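## Task

Pick up the small cardboard box on the counter and set it down on this room's desk, without disturbing the stacked cartons. The robot must not tip over or finish leaning, and the box must rest on the desk by itself at the end, not held there by the robot.

## Robot and tools

ROBOT. A Hello Robot Stretch 4 in a physics simulation: an omni-wheel base, a lift that rides up and down a mast, one arm that telescopes forward, a three-joint wrist (yaw, pitch, roll) and a two-finger gripper. It stands about 1.6 m tall; the base rim lies within 0.23 m of the base origin. Cameras: head_camera, head_left_camera, head_right_camera (fisheye) and wrist_camera. A loose object may occasionally get a short shove from outside.

FRAMES. Base frame: origin on the floor below the base centre, x ahead, y to the left, z up. hand_pose is a point between the open fingertips, reported in the base frame; with all wrist joints at 0 its axes line up with the base frame. The printed position may be somewhat off. The odometry frame is the base frame as it was when the scene began.

execute_actions. Argument "actions": a list holding one action or none (empty list = just report state and images). Optional "cameras": list of camera names or "all"; omitted/null means all, [] means none; an unknown name rejects the call. An action contains "base", "joints", or both, plus optional "pace" and "contact_limits"; alternatively it contains only {"end_of_arm": "enable_torque"}, which re-powers any wrist or gripper motor that shut itself off so it holds in place. Motions in one action begin together and may finish at different times.
- "base": exactly one relative move from the base's current spot (measured from the last reported state). {"translate_m": d} drives straight, metres, forward positive, -2 to 2. {"strafe_m": d} slides sideways, metres, left positive, -2 to 2. {"rotate_rad": d} spins in place, radians, counter-clockwise seen from above positive, -3.2 to 3.2.
- "joints": a single object of absolute joint targets keyed by name (one arm only): lift_m 0 to 1.2 m; arm_m 0 to 0.55 m (extension); wrist_yaw_rad -1.134 to 4.276 (0 ahead, positive leftward, 3.14 stowed backward, above 3.4 the arm may obstruct); wrist_pitch_rad -1.117 to 4.259 (0 level, 1.57 pointing down); wrist_roll_rad -1.117 to 4.259 (0 keeps fingers level; positive turns the gripper clockwise viewed from behind); gripper_m -0.038 to 0.141 m, the fingertip gap, negative meaning they squeeze together. Done tolerances: lift and arm ±0.004, yaw and roll ±0.02, pitch ±0.05, gripper ±0.004. A joint target outside its range is clipped and executed with a note; any other out-of-range value or unknown key rejects the call with no motion.
- "pace": "slow", "default", "fast" or "max". Base speed 0.1/0.3/0.4/0.6 m/s and turn rate 1/2/3/4 rad/s respectively, further reduced when lift_m exceeds 0.2 at the start of the move (down to 0.3 m/s and 1 rad/s at full height).
- "contact_limits": {"arm_m": value} from 0 (gentlest) to 0.75 (firmest), default 0.5; the arm halts on contact beyond that.
Each action lasts at most 15 s. A joint or base you omit may keep driving at an earlier target without the status showing it. If any call reports a stop, the remaining execute_actions, wait and finished_scene calls in the same reply are skipped.
To unfold the wrist at the start, send lift_m 0.4 with wrist_yaw_rad 0 together.

wait: "seconds" 0 to 10; nothing new is commanded and the same report comes back.
zoom_image: "camera" and "region" [x0, y0, x1, y1] in pixels from the top-left, at most 504 by 504, on that camera's latest full image.
finished_scene: "scene" is the current scene number; it ends the scene irreversibly once the robot holds its last command, reports success, and gives the next task. The goal must hold steadily at that point. Replying with no tool call ends everything.

RESULTS. base_status and joint_status say how each commanded motion ended: "done" (for the base, wheels turned the commanded amount even if slipping); "off_target" (stopped short, may still push); "contact_stop_at_<key>" (met resistance, target dropped; that part goes slack, a slack lift may sag under load, slack wheels may coast); "limit_stop_at_<name>"; "time_out"; "torque_fault" (wrist or gripper motor went limp, e.g. gripper forced against something or over about 2 kg held level; fix with enable_torque). "limit_stop_at_tilt": lean above 6 degrees, lift, arm and wheels go slack until it eases. "limit_stop_at_own_body": self-collision guard, likelier with pitch below -0.2 and roll below -0.4 or above 4; moving away still works. on_its_own lists what happened without a command; "held at" is the held target, not the position.
lidar_m: 12 distances in metres from the base origin, 30-degree sectors starting straight ahead and going counter-clockwise (4th left, 7th behind, 10th right); "-" means nothing seen or closer than 0.25 m. It sees from about 0.15 m up, so table tops register; it may miss glass, thin legs and things behind. wrist_depth_mm: 7x7 grid of median depths, 100 to 2000 mm, row by row from top-left; robot body visible, clear objects omitted.
base_odometry comes from wheel turns only (slip counts as motion); heading -3.142 to 3.142, left positive. If turned_by_wheels and turned_by_imu differ by more than roughly 0.1 rad, a collision or slip occurred and heading is off by about their difference. base_tilt in degrees, forward and right positive, with a fixed bias up to about 1.5 plus noise. motor_effort: percent of maximum, positive toward higher joint values, peak of last action in brackets; small fixed biases and noise. For wheel_0, wheel_1, wheel_2, positive turns the base right. Effort outside rest range suggests contact or load; a held load shifts wrist_pitch_rad effort away from 0.

GRIPPING. Command gripper_m below the object's width; going lower squeezes harder and pulls the object inward by up to a third of the shortfall, opening pushes it out. Neither the reading nor "done" proves a grasp; at targets of 0 or above a firm grip shows as a clear gripper_m effort change. Fingertips pressed on a surface below may jam; lift to free them.

CAUTIONS. Avoid turning or driving with more than 1 kg held and arm_m above 0.2, especially at fast paces; steady pushes or pulls with a high gripper or high contact limit can also tip the robot. A tilt reading differing from the start value may mean a wheel is on something low. Don't drop, slam or shove objects hard, leave the stacked cartons untouched, and release the item so it sits on the desk unaided. The robot holds its last command while you are thinking, so keep replies brief; shorter robot motion time is better.

Each tool is called after "Request:" as a command line: name --argument value for each argument, lists and objects as JSON in quotes; but a table of rows of numbers goes row by row, as --pt "numbers of a row", without its own name.

## Session

Request:
execute_actions --actions '[]'

Scene clock: 0.00 s.
base_odometry: x=+0.000 y=+0.000 heading=+0.000 (m, m, rad; odometry frame)
turned_by_wheels: +0.000 (rad since the last result)
turned_by_imu: +0.000 (rad since the last result)
base_tilt: forward=+0.0 right=-0.2 (deg)
lidar_m: 1.06 2.93 0.88 0.66 0.65 1.01 0.74 0.71 0.77 0.71 0.68 0.72
base_status: not commanded
joint_positions: lift_m=+0.224 arm_m=+0.002 wrist_yaw_rad=+3.056 wrist_pitch_rad=-0.011 wrist_roll_rad=-0.008 gripper_m=+0.057
joint_status: not commanded
motor_effort: lift_m=+21 arm_m=+0 wrist_yaw_rad=+0 wrist_pitch_rad=-6 wrist_roll_rad=+0 gripper_m=-2 wheel_0=+0 wheel_1=-1 wheel_2=+0 (%)
hand_pose: x=-0.1070 y=+0.1118 z=+0.4056 quat_wxyz=(+0.043, +0.005, -0.004, +0.999) (m; base frame)
wrist_depth_mm: 132 135 931 1060 1281 1366 1118 / 107 136 931 1060 1281 1336 1098 / 112 136 931 1060 1281 1336 1098 / 132 160 931 1060 1255 1366 1118 / 741 820 917 1042 1308 1336 1098 / 741 809 196 1042 198 1308 1098 / 741 798 891 960 960 1042 1042
pictures: head_camera, head_left_camera, head_right_camera, wrist_camera
Images, in order (width x height): head_camera 420x560, head_left_camera 420x672, head_right_camera 420x672, wrist_camera 616x392.

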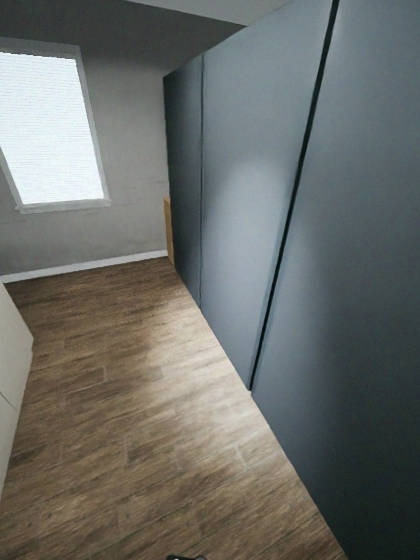

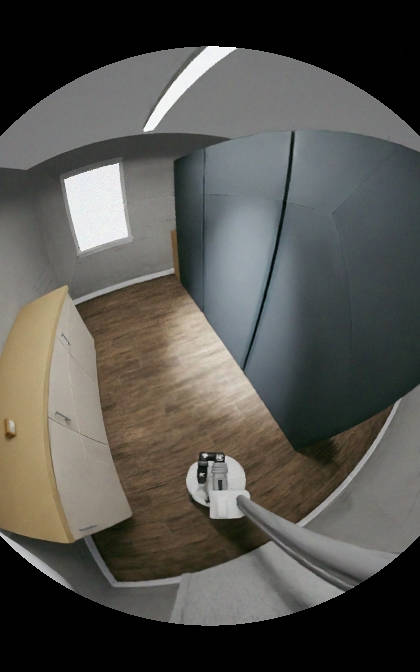

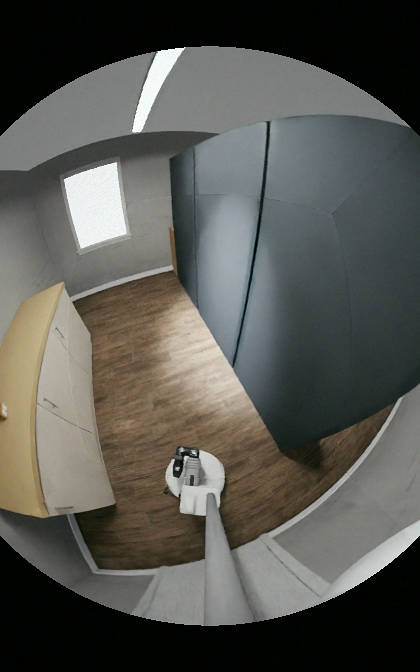

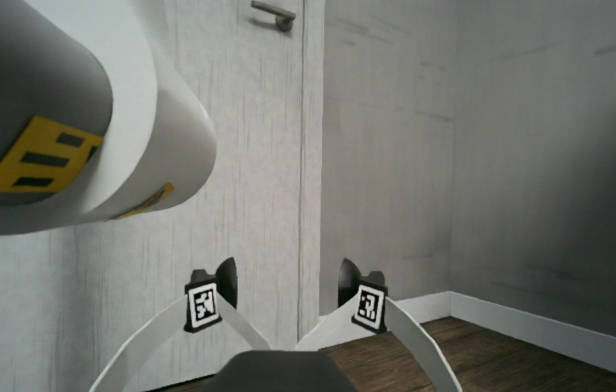

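Request:
execute_actions --actions '[{"base":{"rotate_rad":1.6},"joints":{"lift_m":0.95,"wrist_yaw_rad":0,"gripper_m":0.14,"wrist_pitch_rad":0.3},"pace":"fast"}]'

Scene clock: 8.77 s.
base_odometry: x=+0.000 y=+0.000 heading=+1.599 (m, m, rad; odometry frame)
turned_by_wheels: +1.599 (rad since the last result)
turned_by_imu: +1.594 (rad since the last result)
base_tilt: forward=+0.1 right=-0.1 (deg)
lidar_m: 0.66 0.64 0.93 0.73 0.73 0.80 0.71 0.67 0.75 1.11 2.95 0.85
base_status: done
joint_positions: lift_m=+0.950 arm_m=+0.002 wrist_yaw_rad=+0.000 wrist_pitch_rad=+0.302 wrist_roll_rad=-0.008 gripper_m=+0.140
joint_status: all done
motor_effort: lift_m=+25(28) arm_m=+0(0) wrist_yaw_rad=-1(9) wrist_pitch_rad=-8(3) wrist_roll_rad=+0(1) gripper_m=-1(3) wheel_0=-4(14) wheel_1=-4(10) wheel_2=-2(12) (%)
hand_pose: x=+0.4484 y=-0.0873 z=+1.0420 quat_wxyz=(+0.989, -0.004, +0.151, +0.001) (m; base frame)
wrist_depth_mm: 854 917 1025 1098 1229 1397 1576 / 866 946 1042 1138 1308 1464 1756 / 917 1008 1098 1182 1336 1499 1756 / 741 759 778 798 809 831 931 / 521 530 549 609 683 831 991 / 449 194 559 640 699 878 1098 / 484 539 591 150 809 976 1182
pictures: head_camera, head_left_camera, head_right_camera, wrist_camera
Images, in order (width x height): head_camera 420x560, head_left_camera 420x672, head_right_camera 420x672, wrist_camera 616x392.

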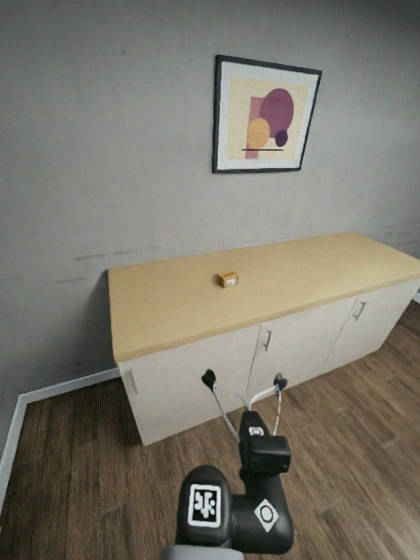

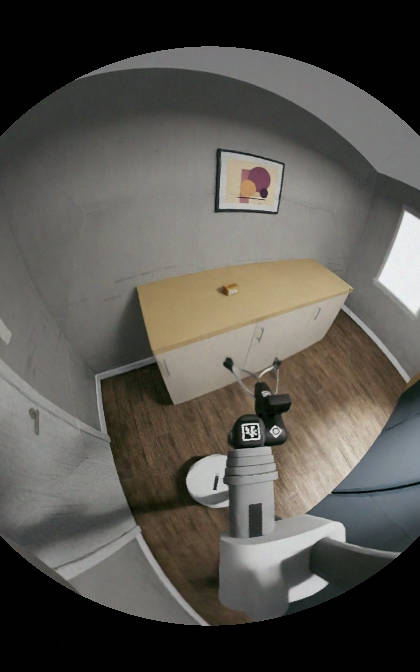

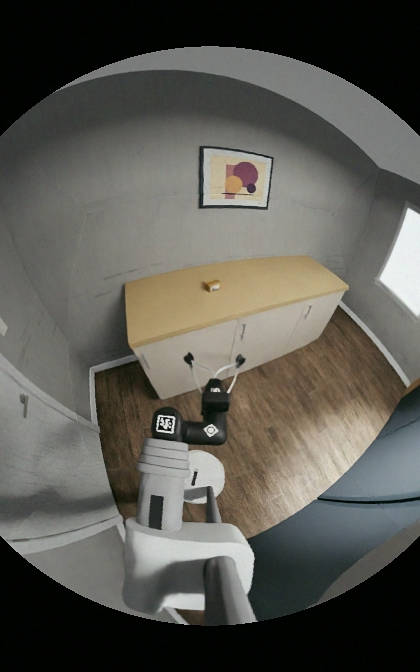

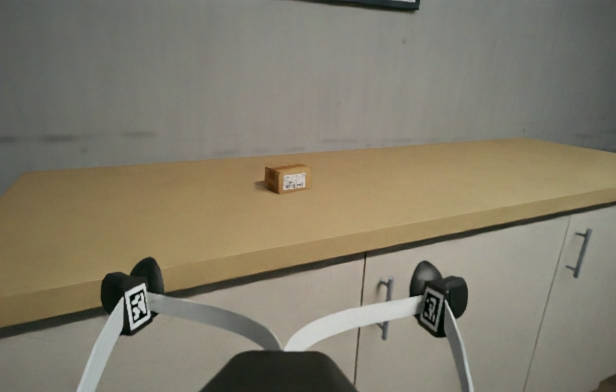

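Request:
execute_actions --actions '[{"base":{"rotate_rad":0.42},"joints":{"lift_m":0.9},"pace":"fast"}]' --cameras '[]'

Request:
execute_actions --actions '[{"base":{"strafe_m":-0.39},"joints":{"arm_m":0.25},"pace":"fast"}]' --cameras '["head_camera","wrist_camera"]'

Scene clock: 21.03 s.
base_odometry: x=+0.000 y=+0.000 heading=+2.018 (m, m, rad; odometry frame)
turned_by_wheels: +0.419 (rad since the last result)
turned_by_imu: +0.416 (rad since the last result)
base_tilt: forward=+0.0 right=-0.1 (deg)
lidar_m: 0.63 1.06 0.76 0.71 0.75 1.06 0.67 0.70 0.98 2.66 0.94 0.67
base_status: done
joint_positions: lift_m=+0.900 arm_m=+0.002 wrist_yaw_rad=+0.000 wrist_pitch_rad=+0.302 wrist_roll_rad=-0.008 gripper_m=+0.140
joint_status: all done
motor_effort: lift_m=+16(24) arm_m=+0(0) wrist_yaw_rad=+1(2) wrist_pitch_rad=-7(7) wrist_roll_rad=-1(0) gripper_m=-1(1) wheel_0=-5(10) wheel_1=-4(9) wheel_2=-4(11) (%)
hand_pose: x=+0.4484 y=-0.0874 z=+0.9927 quat_wxyz=(+0.989, -0.004, +0.151, +0.001) (m; base frame)
wrist_depth_mm: 931 931 931 960 946 976 960 / 976 991 991 991 1008 1008 1025 / 1042 1025 1008 1042 1042 1042 1042 / 1078 1078 691 634 647 661 691 / 1138 1138 466 466 473 477 473 / 1229 193 504 508 504 517 521 / 1255 1281 535 150 549 544 554
pictures: none
No camera images: the call's "cameras" was empty. Leave "cameras" out to get every camera's image.

Scene clock: 23.37 s.
base_odometry: x=+0.352 y=+0.169 heading=+2.018 (m, m, rad; odometry frame)
turned_by_wheels: +0.000 (rad since the last result)
turned_by_imu: +0.000 (rad since the last result)
base_tilt: forward=+0.0 right=-0.2 (deg)
lidar_m: 0.64 0.67 1.15 1.11 1.19 0.71 0.67 0.71 0.99 2.55 0.93 0.67
base_status: done
joint_positions: lift_m=+0.900 arm_m=+0.249 wrist_yaw_rad=+0.000 wrist_pitch_rad=+0.302 wrist_roll_rad=-0.008 gripper_m=+0.140
joint_status: all done
motor_effort: lift_m=+17(17) arm_m=+8(7) wrist_yaw_rad=-1(1) wrist_pitch_rad=-5(6) wrist_roll_rad=+0(1) gripper_m=+1(0) wheel_0=+3(15) wheel_1=-1(14) wheel_2=+0(4) (%)
hand_pose: x=+0.6949 y=-0.0874 z=+0.9926 quat_wxyz=(+0.989, -0.004, +0.151, +0.001) (m; base frame)
wrist_depth_mm: 715 715 715 723 715 723 732 / 750 759 750 750 750 768 768 / 778 788 788 788 798 798 798 / 591 597 615 477 640 654 676 / 418 424 427 433 439 445 455 / 324 193 314 332 304 325 343 / 263 255 267 150 271 272 277
pictures: head_camera, wrist_camera
Images, in order (width x height): head_camera 420x560, wrist_camera 616x392.

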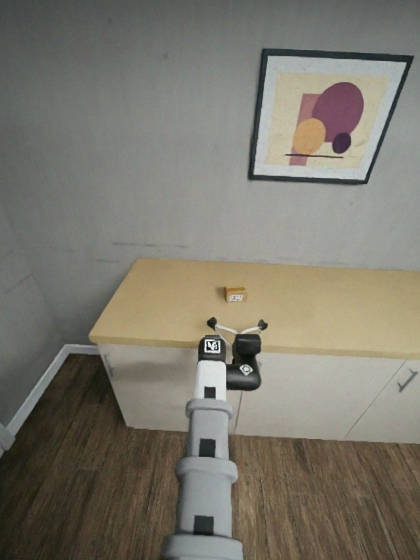

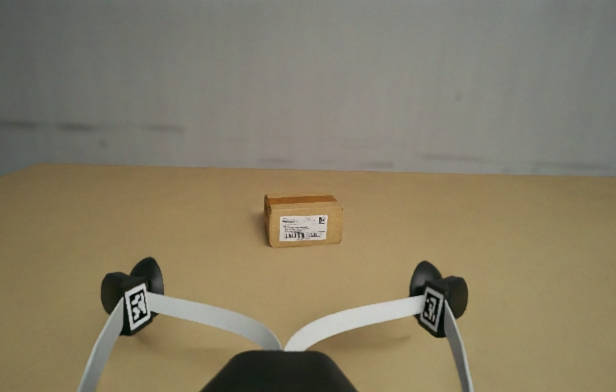

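Request:
execute_actions --actions '[{"joints":{"arm_m":0.43,"lift_m":0.845},"pace":"fast"}]' --cameras '["head_camera","wrist_camera"]'

Scene clock: 34.47 s.
base_odometry: x=+0.352 y=+0.169 heading=+2.018 (m, m, rad; odometry frame)
turned_by_wheels: +0.000 (rad since the last result)
turned_by_imu: -0.002 (rad since the last result)
base_tilt: forward=+0.1 right=-0.1 (deg)
lidar_m: 0.64 0.67 1.13 1.12 1.19 0.72 0.68 0.72 0.98 2.56 0.95 0.68
base_status: not commanded
joint_positions: lift_m=+0.845 arm_m=+0.429 wrist_yaw_rad=+0.000 wrist_pitch_rad=+0.302 wrist_roll_rad=-0.008 gripper_m=+0.140
joint_status: all done
motor_effort: lift_m=+16(14) arm_m=+8(8) wrist_yaw_rad=-1(0) wrist_pitch_rad=-6(5) wrist_roll_rad=+0(0) gripper_m=+0(0) wheel_0=+3(3) wheel_1=-1(1) wheel_2=+0(0) (%)
hand_pose: x=+0.8749 y=-0.0874 z=+0.9377 quat_wxyz=(+0.989, -0.004, +0.151, +0.001) (m; base frame)
wrist_depth_mm: 549 549 549 554 554 564 559 / 574 574 569 574 574 580 585 / 597 597 603 609 615 621 615 / 427 436 449 449 466 477 484 / 300 304 290 245 300 324 330 / 234 193 229 240 221 236 249 / 190 185 193 150 196 198 201
pictures: head_camera, wrist_camera
Images, in order (width x height): head_camera 420x560, wrist_camera 616x392.

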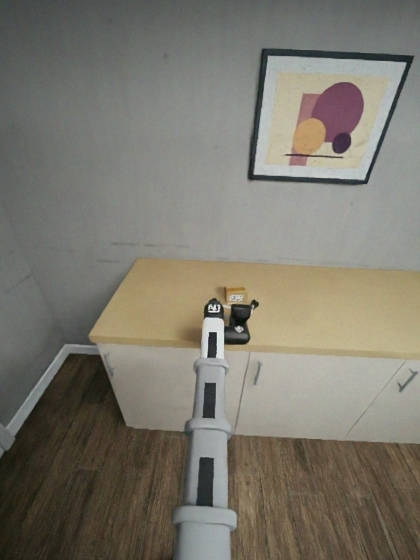

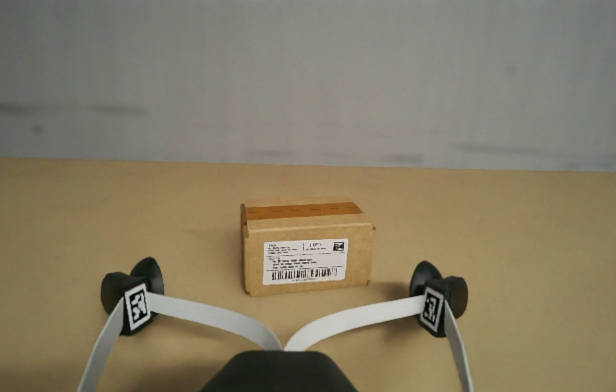

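Request:
execute_actions --actions '[{"base":{"strafe_m":-0.012},"joints":{"arm_m":0.495,"lift_m":0.84}}]' --cameras '["wrist_camera"]'

Request:
execute_actions --actions '[{"joints":{"gripper_m":0.03}}]' --cameras '["head_camera","wrist_camera"]'

Scene clock: 40.90 s.
base_odometry: x=+0.362 y=+0.174 heading=+2.018 (m, m, rad; odometry frame)
turned_by_wheels: +0.000 (rad since the last result)
turned_by_imu: -0.001 (rad since the last result)
base_tilt: forward=+0.1 right=-0.1 (deg)
lidar_m: 0.64 0.67 1.16 1.13 1.20 0.72 0.67 0.71 0.97 2.53 0.95 0.66
base_status: done
joint_positions: lift_m=+0.840 arm_m=+0.493 wrist_yaw_rad=+0.000 wrist_pitch_rad=+0.300 wrist_roll_rad=-0.008 gripper_m=+0.140
joint_status: all done
motor_effort: lift_m=+15(16) arm_m=+9(6) wrist_yaw_rad=+1(2) wrist_pitch_rad=+1(6) wrist_roll_rad=+2(0) gripper_m=+1(0) wheel_0=+4(11) wheel_1=-3(14) wheel_2=+0(1) (%)
hand_pose: x=+0.9398 y=-0.0875 z=+0.9334 quat_wxyz=(+0.989, -0.004, +0.150, +0.000) (m; base frame)
wrist_depth_mm: 484 488 492 488 492 496 500 / 508 512 508 517 521 517 517 / 535 535 539 544 544 544 539 / 418 427 436 449 455 469 477 / 296 298 210 199 314 317 325 / 228 193 178 185 195 229 244 / 186 180 185 147 191 193 196
pictures: wrist_camera
Images, in order (width x height): wrist_camera 616x392.

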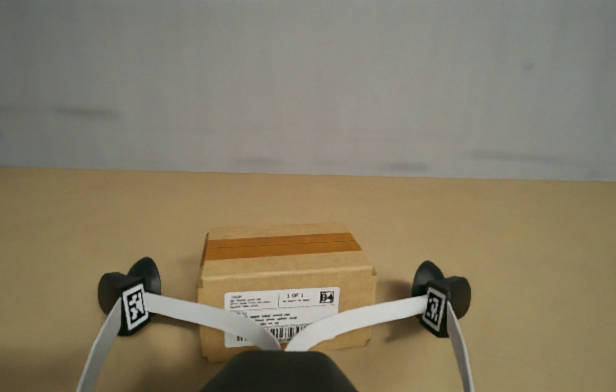

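Scene clock: 43.00 s.
base_odometry: x=+0.362 y=+0.174 heading=+2.018 (m, m, rad; odometry frame)
turned_by_wheels: +0.000 (rad since the last result)
turned_by_imu: -0.001 (rad since the last result)
base_tilt: forward=+0.1 right=-0.2 (deg)
lidar_m: 0.63 0.69 1.17 1.13 1.20 0.71 0.68 0.71 0.95 2.54 0.95 0.68
base_status: not commanded
joint_positions: lift_m=+0.840 arm_m=+0.494 wrist_yaw_rad=+0.000 wrist_pitch_rad=+0.303 wrist_roll_rad=-0.009 gripper_m=+0.031
joint_status: all done
motor_effort: lift_m=+16(15) arm_m=+8(9) wrist_yaw_rad=+0(0) wrist_pitch_rad=-8(10) wrist_roll_rad=+2(1) gripper_m=-28(29) wheel_0=+4(4) wheel_1=-4(4) wheel_2=+0(0) (%)
hand_pose: x=+0.9398 y=-0.0875 z=+0.9325 quat_wxyz=(+0.989, -0.004, +0.151, +0.001) (m; base frame)
wrist_depth_mm: 488 488 492 492 496 496 496 / 512 512 512 517 517 521 521 / 535 539 535 544 539 539 544 / 407 418 427 436 445 455 466 / 290 293 201 190 289 310 317 / 224 179 160 166 175 236 239 / 177 177 167 124 181 178 193
pictures: head_camera, wrist_camera
Images, in order (width x height): head_camera 420x560, wrist_camera 616x392.

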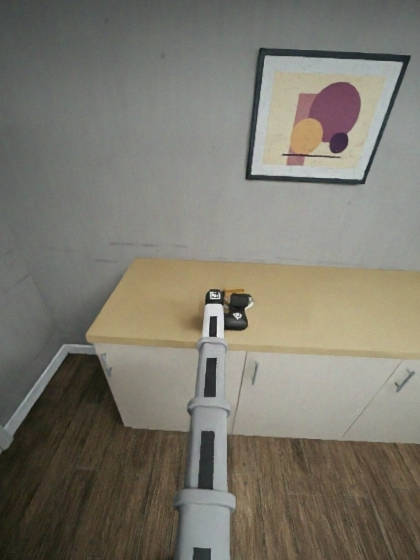

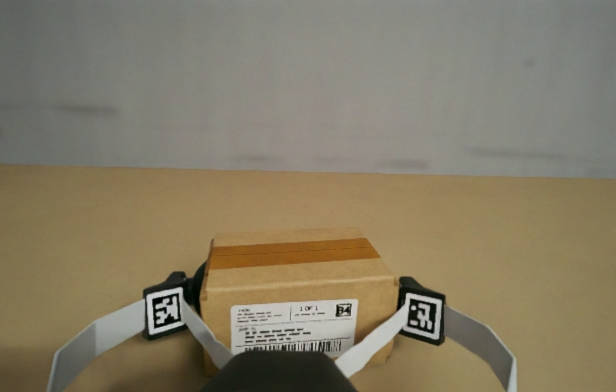

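Request:
execute_actions --actions '[{"joints":{"lift_m":0.88},"pace":"fast"}]' --cameras '[]'

Request:
execute_actions --actions '[{"joints":{"arm_m":0.0},"base":{"strafe_m":0.6},"pace":"fast"}]' --cameras '[]'

Request:
execute_actions --actions '[{"base":{"rotate_rad":-2.9}}]'

Scene clock: 56.23 s.
base_odometry: x=+0.362 y=+0.174 heading=+2.018 (m, m, rad; odometry frame)
turned_by_wheels: +0.000 (rad since the last result)
turned_by_imu: -0.001 (rad since the last result)
base_tilt: forward=+0.1 right=-0.1 (deg)
lidar_m: 0.65 0.68 1.16 1.12 1.20 0.70 0.68 0.72 0.97 2.55 0.94 0.68
base_status: not commanded
joint_positions: lift_m=+0.880 arm_m=+0.494 wrist_yaw_rad=+0.000 wrist_pitch_rad=+0.303 wrist_roll_rad=-0.009 gripper_m=+0.031
joint_status: all done
motor_effort: lift_m=+25(26) arm_m=+8(8) wrist_yaw_rad=+0(1) wrist_pitch_rad=-10(10) wrist_roll_rad=+2(1) gripper_m=-29(29) wheel_0=+4(4) wheel_1=-3(3) wheel_2=+0(0) (%)
hand_pose: x=+0.9398 y=-0.0875 z=+0.9717 quat_wxyz=(+0.989, -0.004, +0.151, +0.001) (m; base frame)
wrist_depth_mm: 488 488 492 496 492 496 504 / 512 517 512 517 517 517 521 / 530 539 539 539 539 544 549 / 525 535 549 554 559 569 559 / 370 375 201 189 370 397 407 / 287 179 160 166 174 301 307 / 226 227 167 124 231 228 248
pictures: none
No camera images: the call's "cameras" was empty. Leave "cameras" out to get every camera's image.

Scene clock: 59.07 s.
base_odometry: x=-0.179 y=-0.086 heading=+2.018 (m, m, rad; odometry frame)
turned_by_wheels: +0.000 (rad since the last result)
turned_by_imu: -0.003 (rad since the last result)
base_tilt: forward=+0.1 right=-0.1 (deg)
lidar_m: 0.67 0.72 0.56 0.51 0.55 0.81 0.69 0.71 0.99 2.66 0.94 0.67
base_status: done
joint_positions: lift_m=+0.880 arm_m=+0.004 wrist_yaw_rad=+0.000 wrist_pitch_rad=+0.303 wrist_roll_rad=-0.009 gripper_m=+0.031
joint_status: all done
joint sent to its limit — the command would take arm_m past its lower limit, so that joint was sent only as far as its limit.
motor_effort: lift_m=+25(25) arm_m=-8(7) wrist_yaw_rad=-1(0) wrist_pitch_rad=-10(11) wrist_roll_rad=+1(1) gripper_m=-27(30) wheel_0=-3(16) wheel_1=+3(14) wheel_2=+0(2) (%)
hand_pose: x=+0.4497 y=-0.0874 z=+0.9717 quat_wxyz=(+0.989, -0.004, +0.151, +0.001) (m; base frame)
wrist_depth_mm: 931 931 946 960 946 960 960 / 960 991 991 991 991 1008 1025 / 976 1025 1042 1042 1042 1042 1025 / 976 1098 1078 1078 585 591 609 / 976 1138 201 190 459 462 469 / 976 179 160 165 175 508 517 / 904 1308 166 124 539 549 554
pictures: none
No camera images: the call's "cameras" was empty. Leave "cameras" out to get every camera's image.

Scene clock: 61.83 s.
base_odometry: x=-0.179 y=-0.086 heading=-0.881 (m, m, rad; odometry frame)
turned_by_wheels: -2.899 (rad since the last result)
turned_by_imu: -2.894 (rad since the last result)
base_tilt: forward=+0.1 right=-0.1 (deg)
lidar_m: 0.68 0.78 1.33 1.44 0.77 0.66 1.19 0.64 0.52 0.53 0.64 1.06
base_status: done
joint_positions: lift_m=+0.880 arm_m=+0.004 wrist_yaw_rad=+0.000 wrist_pitch_rad=+0.303 wrist_roll_rad=-0.009 gripper_m=+0.031
joint_status: not commanded
motor_effort: lift_m=+24(25) arm_m=-8(8) wrist_yaw_rad=-1(1) wrist_pitch_rad=-9(9) wrist_roll_rad=+2(1) gripper_m=-29(29) wheel_0=+5(9) wheel_1=+4(11) wheel_2=+2(8) (%)
hand_pose: x=+0.4497 y=-0.0874 z=+0.9717 quat_wxyz=(+0.989, -0.004, +0.151, +0.001) (m; base frame)
wrist_depth_mm: 477 452 433 424 - - 1205 / 500 477 452 442 - - 1160 / 530 500 473 466 - - 1118 / 564 525 500 488 - - 1078 / 603 559 202 189 - 1921 1060 / 640 179 160 166 175 1537 1025 / 683 634 166 125 1464 1430 1008
pictures: head_camera, head_left_camera, head_right_camera, wrist_camera
Images, in order (width x height): head_camera 420x560, head_left_camera 420x672, head_right_camera 420x672, wrist_camera 616x392.

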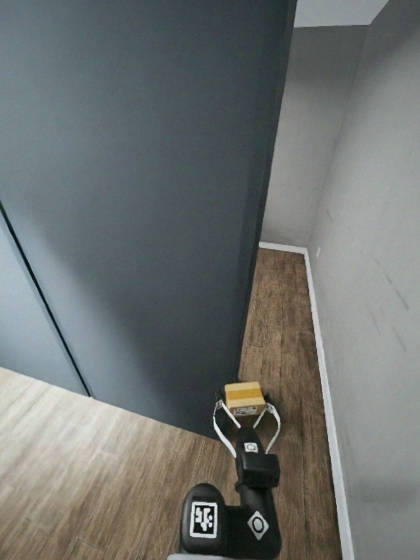

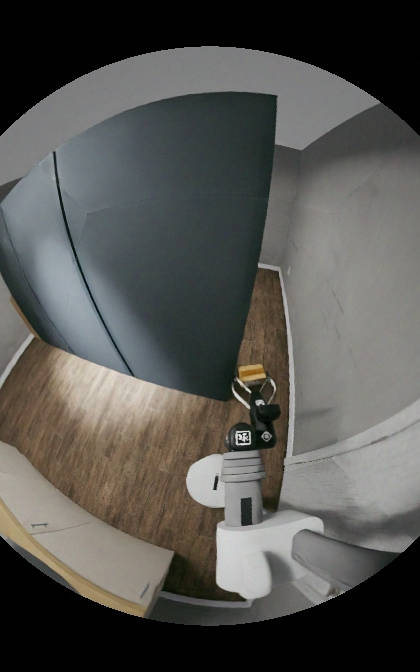

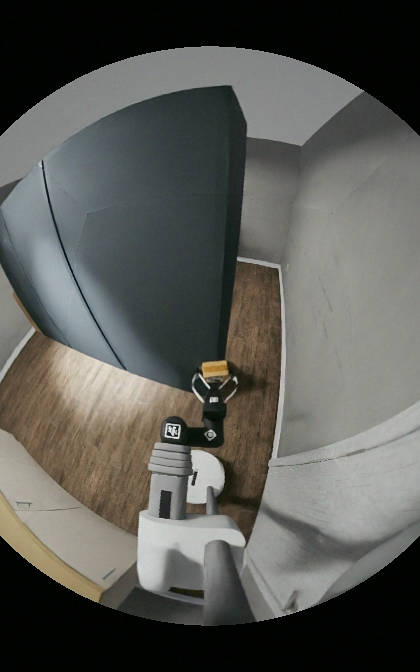

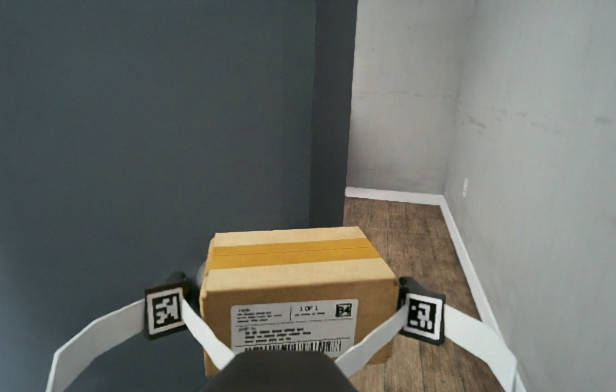

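Request:
execute_actions --actions '[{"base":{"rotate_rad":-0.24}}]' --cameras '[]'

Request:
execute_actions --actions '[{"base":{"strafe_m":-0.2}}]' --cameras '[]'

Request:
execute_actions --actions '[{"base":{"translate_m":0.4}}]'

Scene clock: 73.30 s.
base_odometry: x=-0.179 y=-0.086 heading=-1.120 (m, m, rad; odometry frame)
turned_by_wheels: -0.239 (rad since the last result)
turned_by_imu: -0.240 (rad since the last result)
base_tilt: forward=+0.1 right=-0.1 (deg)
lidar_m: 0.68 0.71 0.98 2.58 0.96 0.68 0.66 0.75 0.55 0.53 0.55 0.77
base_status: done
joint_positions: lift_m=+0.880 arm_m=+0.004 wrist_yaw_rad=+0.000 wrist_pitch_rad=+0.303 wrist_roll_rad=-0.009 gripper_m=+0.031
joint_status: not commanded
motor_effort: lift_m=+24(25) arm_m=-8(8) wrist_yaw_rad=+1(0) wrist_pitch_rad=-9(10) wrist_roll_rad=+1(1) gripper_m=-28(28) wheel_0=+3(9) wheel_1=+4(8) wheel_2=+2(11) (%)
hand_pose: x=+0.4497 y=-0.0874 z=+0.9717 quat_wxyz=(+0.989, -0.004, +0.151, +0.001) (m; base frame)
wrist_depth_mm: 404 410 715 - 1863 960 654 / 424 427 715 - 1808 946 647 / 445 452 723 - 1808 946 661 / 469 469 732 - 1756 946 654 / 496 496 201 189 1397 931 654 / 521 179 160 166 175 831 661 / 549 559 167 124 1397 809 647
pictures: none
No camera images: the call's "cameras" was empty. Leave "cameras" out to get every camera's image.

Scene clock: 75.23 s.
base_odometry: x=-0.358 y=-0.173 heading=-1.120 (m, m, rad; odometry frame)
turned_by_wheels: +0.000 (rad since the last result)
turned_by_imu: +0.000 (rad since the last result)
base_tilt: forward=+0.0 right=-0.1 (deg)
lidar_m: 1.05 0.74 0.99 2.60 0.96 0.72 1.25 0.49 0.34 0.32 0.34 0.50
base_status: done
joint_positions: lift_m=+0.880 arm_m=+0.004 wrist_yaw_rad=+0.000 wrist_pitch_rad=+0.303 wrist_roll_rad=-0.009 gripper_m=+0.031
joint_status: not commanded
motor_effort: lift_m=+24(24) arm_m=-8(9) wrist_yaw_rad=-1(0) wrist_pitch_rad=-10(9) wrist_roll_rad=+2(2) gripper_m=-29(28) wheel_0=+4(16) wheel_1=-3(10) wheel_2=+0(0) (%)
hand_pose: x=+0.4497 y=-0.0874 z=+0.9717 quat_wxyz=(+0.989, -0.004, +0.151, +0.001) (m; base frame)
wrist_depth_mm: 517 788 - - 1042 549 384 / 517 788 - - 1042 544 382 / 521 798 - - 1042 539 377 / 521 798 - - 1025 539 377 / 525 809 201 190 809 539 375 / 539 179 160 166 174 469 375 / 549 820 167 124 798 473 375
pictures: none
No camera images: the call's "cameras" was empty. Leave "cameras" out to get every camera's image.

Scene clock: 78.03 s.
base_odometry: x=-0.184 y=-0.533 heading=-1.119 (m, m, rad; odometry frame)
turned_by_wheels: +0.001 (rad since the last result)
turned_by_imu: -0.001 (rad since the last result)
base_tilt: forward=+0.1 right=-0.2 (deg)
lidar_m: 1.34 0.38 0.42 1.11 1.54 1.10 1.31 0.47 0.33 0.34 0.35 0.49
base_status: done
joint_positions: lift_m=+0.880 arm_m=+0.004 wrist_yaw_rad=+0.000 wrist_pitch_rad=+0.303 wrist_roll_rad=-0.009 gripper_m=+0.031
joint_status: not commanded
motor_effort: lift_m=+24(24) arm_m=-8(8) wrist_yaw_rad=-1(0) wrist_pitch_rad=-11(10) wrist_roll_rad=+1(1) gripper_m=-28(28) wheel_0=+5(13) wheel_1=+5(6) wheel_2=-1(14) (%)
hand_pose: x=+0.4497 y=-0.0874 z=+0.9717 quat_wxyz=(+0.989, -0.004, +0.151, +0.001) (m; base frame)
wrist_depth_mm: - - - - 1060 544 377 / - - - - 1025 539 377 / - - - - 1025 535 373 / 530 - - - 1008 535 373 / 525 - 201 189 788 525 370 / 535 179 160 166 175 462 368 / 488 1397 167 124 778 462 368
pictures: head_camera, head_left_camera, head_right_camera, wrist_camera
Images, in order (width x height): head_camera 420x560, head_left_camera 420x672, head_right_camera 420x672, wrist_camera 616x392.

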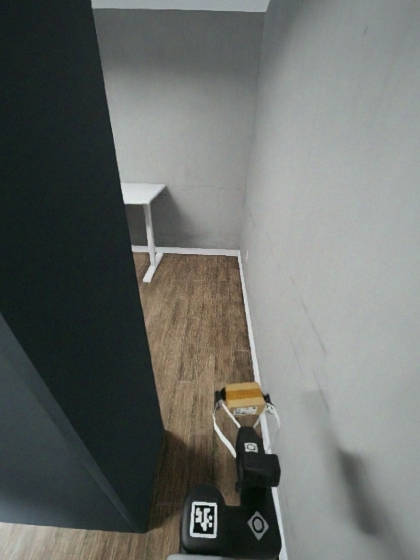

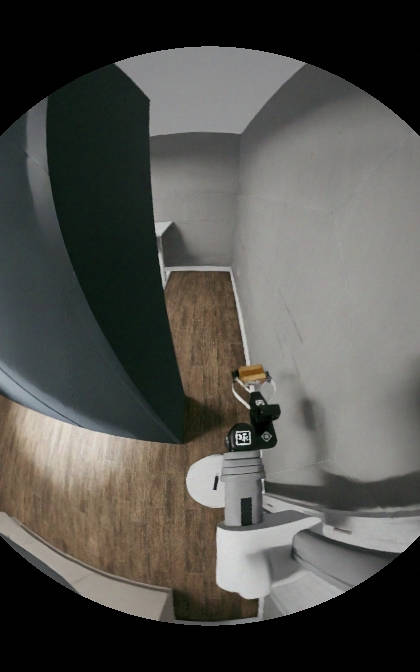

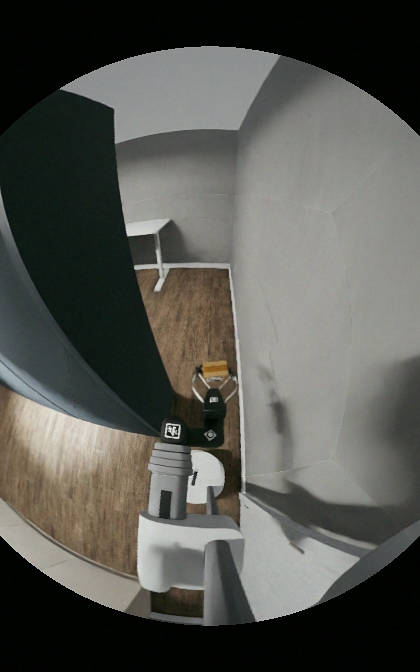

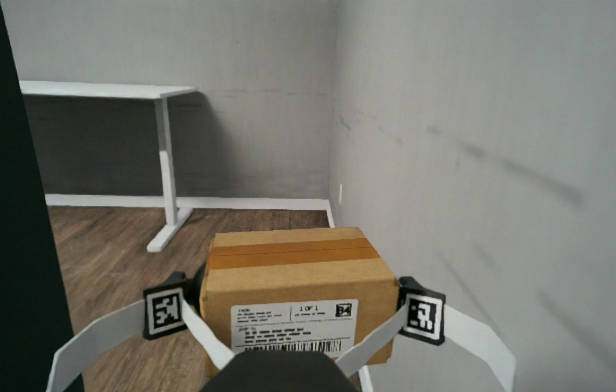

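Request:
execute_actions --actions '[{"base":{"translate_m":1.3},"joints":{"lift_m":1.02},"pace":"fast"}]' --cameras '[]'

Request:
execute_actions --actions '[{"base":{"rotate_rad":0.75}}]'

Scene clock: 89.97 s.
base_odometry: x=+0.384 y=-1.702 heading=-1.119 (m, m, rad; odometry frame)
turned_by_wheels: +0.001 (rad since the last result)
turned_by_imu: -0.003 (rad since the last result)
base_tilt: forward=+0.0 right=-0.1 (deg)
lidar_m: 1.28 1.18 1.37 2.21 0.77 0.59 1.03 0.46 0.34 0.33 0.33 0.48
base_status: done
joint_positions: lift_m=+1.020 arm_m=+0.003 wrist_yaw_rad=+0.000 wrist_pitch_rad=+0.303 wrist_roll_rad=-0.009 gripper_m=+0.031
joint_status: all done
motor_effort: lift_m=+25(27) arm_m=-8(8) wrist_yaw_rad=-1(2) wrist_pitch_rad=-8(10) wrist_roll_rad=+1(2) gripper_m=-28(30) wheel_0=+5(9) wheel_1=+4(9) wheel_2=-1(16) (%)
hand_pose: x=+0.4497 y=-0.0874 z=+1.1117 quat_wxyz=(+0.989, -0.004, +0.151, +0.001) (m; base frame)
wrist_depth_mm: 1397 1430 1430 1430 976 512 359 / 1499 1499 1499 1537 960 508 353 / 1430 1576 1576 1576 960 504 353 / 1618 1661 1661 1661 931 504 351 / 1708 1708 201 189 741 500 347 / 1808 179 160 166 174 436 349 / 1366 1576 167 125 741 439 347
pictures: none
No camera images: the call's "cameras" was empty. Leave "cameras" out to get every camera's image.

Scene clock: 91.63 s.
base_odometry: x=+0.384 y=-1.702 heading=-0.369 (m, m, rad; odometry frame)
turned_by_wheels: +0.749 (rad since the last result)
turned_by_imu: +0.747 (rad since the last result)
base_tilt: forward=+0.1 right=-0.3 (deg)
lidar_m: 1.17 1.83 1.19 0.64 0.60 0.75 0.40 0.34 0.33 0.38 0.62 1.42
base_status: done
joint_positions: lift_m=+1.020 arm_m=+0.003 wrist_yaw_rad=+0.000 wrist_pitch_rad=+0.303 wrist_roll_rad=-0.009 gripper_m=+0.031
joint_status: not commanded
motor_effort: lift_m=+25(25) arm_m=-8(8) wrist_yaw_rad=-2(0) wrist_pitch_rad=-9(9) wrist_roll_rad=+2(2) gripper_m=-28(29) wheel_0=-3(10) wheel_1=-4(9) wheel_2=-3(10) (%)
hand_pose: x=+0.4497 y=-0.0874 z=+1.1117 quat_wxyz=(+0.989, -0.004, +0.151, +0.001) (m; base frame)
wrist_depth_mm: - - - 1921 1576 1397 1229 / - - - - 1661 1430 1255 / - - 1863 1618 1661 1499 1281 / - - - - 1661 1537 1336 / - - 202 190 1756 1618 1397 / 1983 178 160 166 174 1576 1397 / 1576 1576 166 124 1618 1618 1464
pictures: head_camera, head_left_camera, head_right_camera, wrist_camera
Images, in order (width x height): head_camera 420x560, head_left_camera 420x672, head_right_camera 420x672, wrist_camera 616x392.

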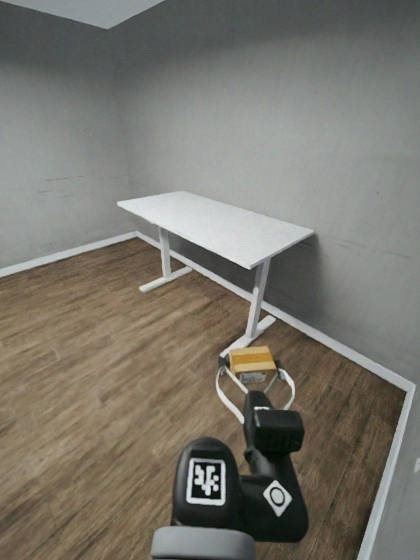

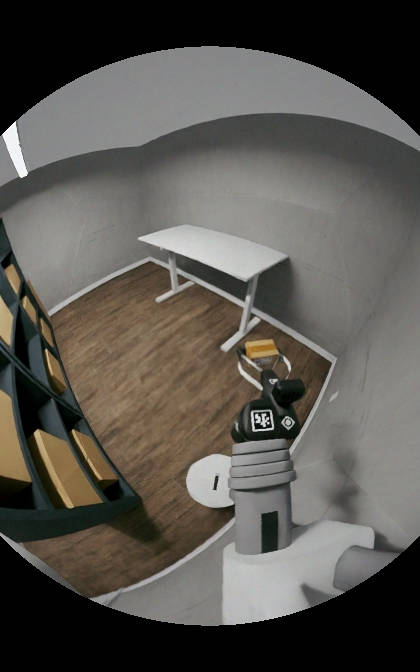

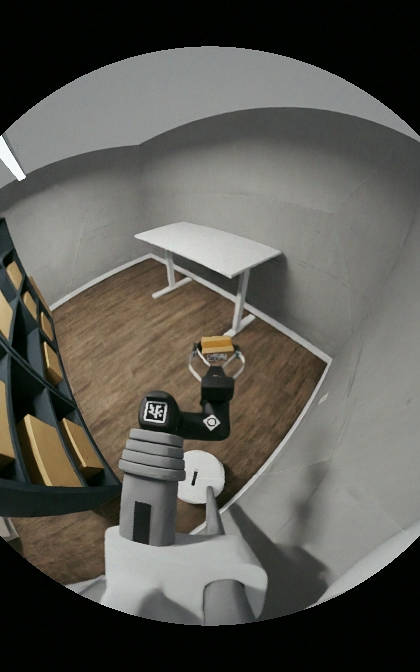

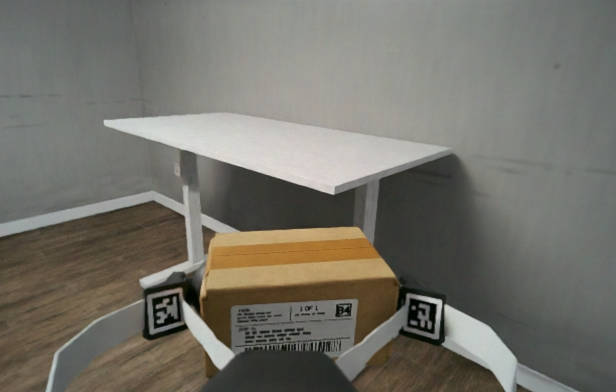

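Request:
execute_actions --actions '[{"base":{"translate_m":0.68},"joints":{"arm_m":0.5,"lift_m":0.96},"pace":"fast"}]' --cameras '["head_camera","wrist_camera"]'

Scene clock: 100.17 s.
base_odometry: x=+1.018 y=-1.947 heading=-0.369 (m, m, rad; odometry frame)
turned_by_wheels: +0.001 (rad since the last result)
turned_by_imu: -0.002 (rad since the last result)
base_tilt: forward=+0.1 right=-0.2 (deg)
lidar_m: 0.56 0.91 2.28 1.25 1.03 1.01 0.96 0.80 0.80 0.88 1.26 0.50
base_status: done
joint_positions: lift_m=+0.960 arm_m=+0.499 wrist_yaw_rad=+0.000 wrist_pitch_rad=+0.303 wrist_roll_rad=-0.009 gripper_m=+0.031
joint_status: all done
motor_effort: lift_m=+17(21) arm_m=+8(8) wrist_yaw_rad=-2(1) wrist_pitch_rad=-10(11) wrist_roll_rad=+1(0) gripper_m=-28(30) wheel_0=+5(9) wheel_1=+5(11) wheel_2=+0(12) (%)
hand_pose: x=+0.9448 y=-0.0873 z=+1.0524 quat_wxyz=(+0.989, -0.004, +0.151, +0.001) (m; base frame)
wrist_depth_mm: 1921 1366 1042 831 699 603 539 / - 1499 1118 891 715 621 544 / 1921 1138 1078 917 759 647 559 / 647 654 676 683 699 640 574 / 455 459 201 189 452 488 496 / 349 179 160 166 174 370 373 / 278 278 167 124 283 278 304
pictures: head_camera, wrist_camera
Images, in order (width x height): head_camera 420x560, wrist_camera 616x392.

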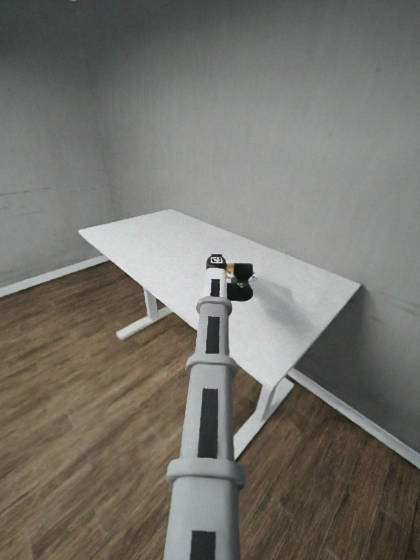

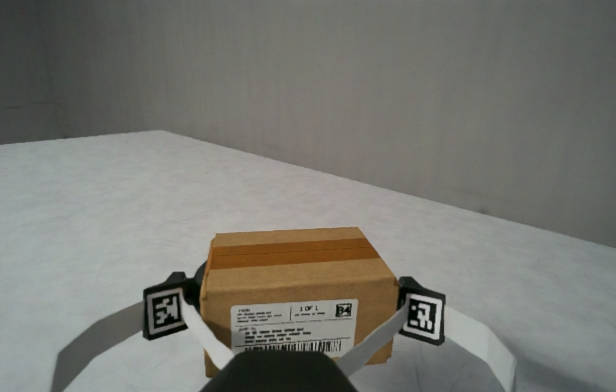

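Request:
execute_actions --actions '[{"joints":{"lift_m":0.88}}]' --cameras '[]'

Request:
execute_actions --actions '[{"joints":{"gripper_m":0.13}}]' --cameras '[]'

Request:
execute_actions --actions '[{"joints":{"arm_m":0.35,"lift_m":0.9},"pace":"fast"}]' --cameras '["wrist_camera"]'

Request:
finished_scene --scene 1

Scene clock: 110.60 s.
base_odometry: x=+1.018 y=-1.947 heading=-0.369 (m, m, rad; odometry frame)
turned_by_wheels: +0.000 (rad since the last result)
turned_by_imu: -0.002 (rad since the last result)
base_tilt: forward=+0.1 right=-0.2 (deg)
lidar_m: 0.53 0.92 2.30 1.25 1.04 1.03 0.95 0.79 0.80 0.89 1.28 0.49
base_status: not commanded
joint_positions: lift_m=+0.880 arm_m=+0.499 wrist_yaw_rad=+0.000 wrist_pitch_rad=+0.303 wrist_roll_rad=-0.009 gripper_m=+0.031
joint_status: all done
motor_effort: lift_m=+16(16) arm_m=+8(8) wrist_yaw_rad=-2(1) wrist_pitch_rad=-9(8) wrist_roll_rad=+1(1) gripper_m=-29(31) wheel_0=+5(5) wheel_1=+5(4) wheel_2=+0(0) (%)
hand_pose: x=+0.9448 y=-0.0873 z=+0.9724 quat_wxyz=(+0.989, -0.004, +0.151, +0.001) (m; base frame)
wrist_depth_mm: 1983 1397 1042 842 699 603 530 / - 1499 1078 878 723 621 549 / 699 715 759 798 715 634 559 / 410 418 424 433 445 455 466 / 289 293 202 189 290 310 317 / 224 179 160 166 174 236 240 / 177 178 167 124 182 178 193
pictures: none
No camera images: the call's "cameras" was empty. Leave "cameras" out to get every camera's image.

Scene clock: 112.53 s.
base_odometry: x=+1.018 y=-1.947 heading=-0.369 (m, m, rad; odometry frame)
turned_by_wheels: +0.000 (rad since the last result)
turned_by_imu: -0.001 (rad since the last result)
base_tilt: forward=+0.0 right=-0.1 (deg)
lidar_m: 0.54 0.90 2.26 1.25 1.04 1.03 0.96 0.80 0.79 0.89 1.28 0.50
base_status: not commanded
joint_positions: lift_m=+0.880 arm_m=+0.499 wrist_yaw_rad=+0.000 wrist_pitch_rad=+0.299 wrist_roll_rad=-0.009 gripper_m=+0.130
joint_status: all done
motor_effort: lift_m=+16(16) arm_m=+8(8) wrist_yaw_rad=-2(2) wrist_pitch_rad=+3(9) wrist_roll_rad=+2(0) gripper_m=+0(29) wheel_0=+5(5) wheel_1=+4(5) wheel_2=+0(0) (%)
hand_pose: x=+0.9452 y=-0.0873 z=+0.9737 quat_wxyz=(+0.989, -0.004, +0.149, +0.001) (m; base frame)
wrist_depth_mm: 1983 1366 1060 831 707 603 535 / 1983 1499 1118 878 723 621 549 / 723 759 798 820 723 647 564 / 424 433 439 449 459 473 480 / 297 300 225 200 312 320 325 / 229 196 179 186 194 240 245 / 186 181 186 150 192 187 198
pictures: none
No camera images: the call's "cameras" was empty. Leave "cameras" out to get every camera's image.

Scene clock: 113.83 s.
base_odometry: x=+1.018 y=-1.947 heading=-0.369 (m, m, rad; odometry frame)
turned_by_wheels: +0.000 (rad since the last result)
turned_by_imu: -0.001 (rad since the last result)
base_tilt: forward=+0.1 right=-0.1 (deg)
lidar_m: 0.53 0.91 2.28 1.25 1.03 1.04 0.95 0.80 0.79 0.89 1.26 0.51
base_status: not commanded
joint_positions: lift_m=+0.900 arm_m=+0.351 wrist_yaw_rad=+0.000 wrist_pitch_rad=+0.302 wrist_roll_rad=-0.009 gripper_m=+0.130
joint_status: all done
motor_effort: lift_m=+24(25) arm_m=-8(10) wrist_yaw_rad=+0(1) wrist_pitch_rad=-7(7) wrist_roll_rad=+1(2) gripper_m=+1(2) wheel_0=+6(5) wheel_1=+4(5) wheel_2=+0(0) (%)
hand_pose: x=+0.7977 y=-0.0874 z=+0.9920 quat_wxyz=(+0.989, -0.004, +0.151, +0.001) (m; base frame)
wrist_depth_mm: - 1618 1205 976 809 699 615 / - 1756 1281 1025 842 723 634 / 798 854 878 904 831 741 654 / 469 480 488 345 508 525 535 / 330 334 336 334 349 355 359 / 258 198 262 264 198 268 274 / 210 204 213 146 216 212 221
pictures: wrist_camera
Images, in order (width x height): wrist_camera 616x392.

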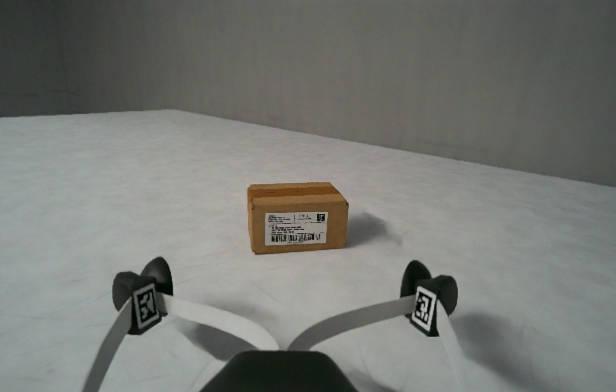

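The scene is finished: the task was done.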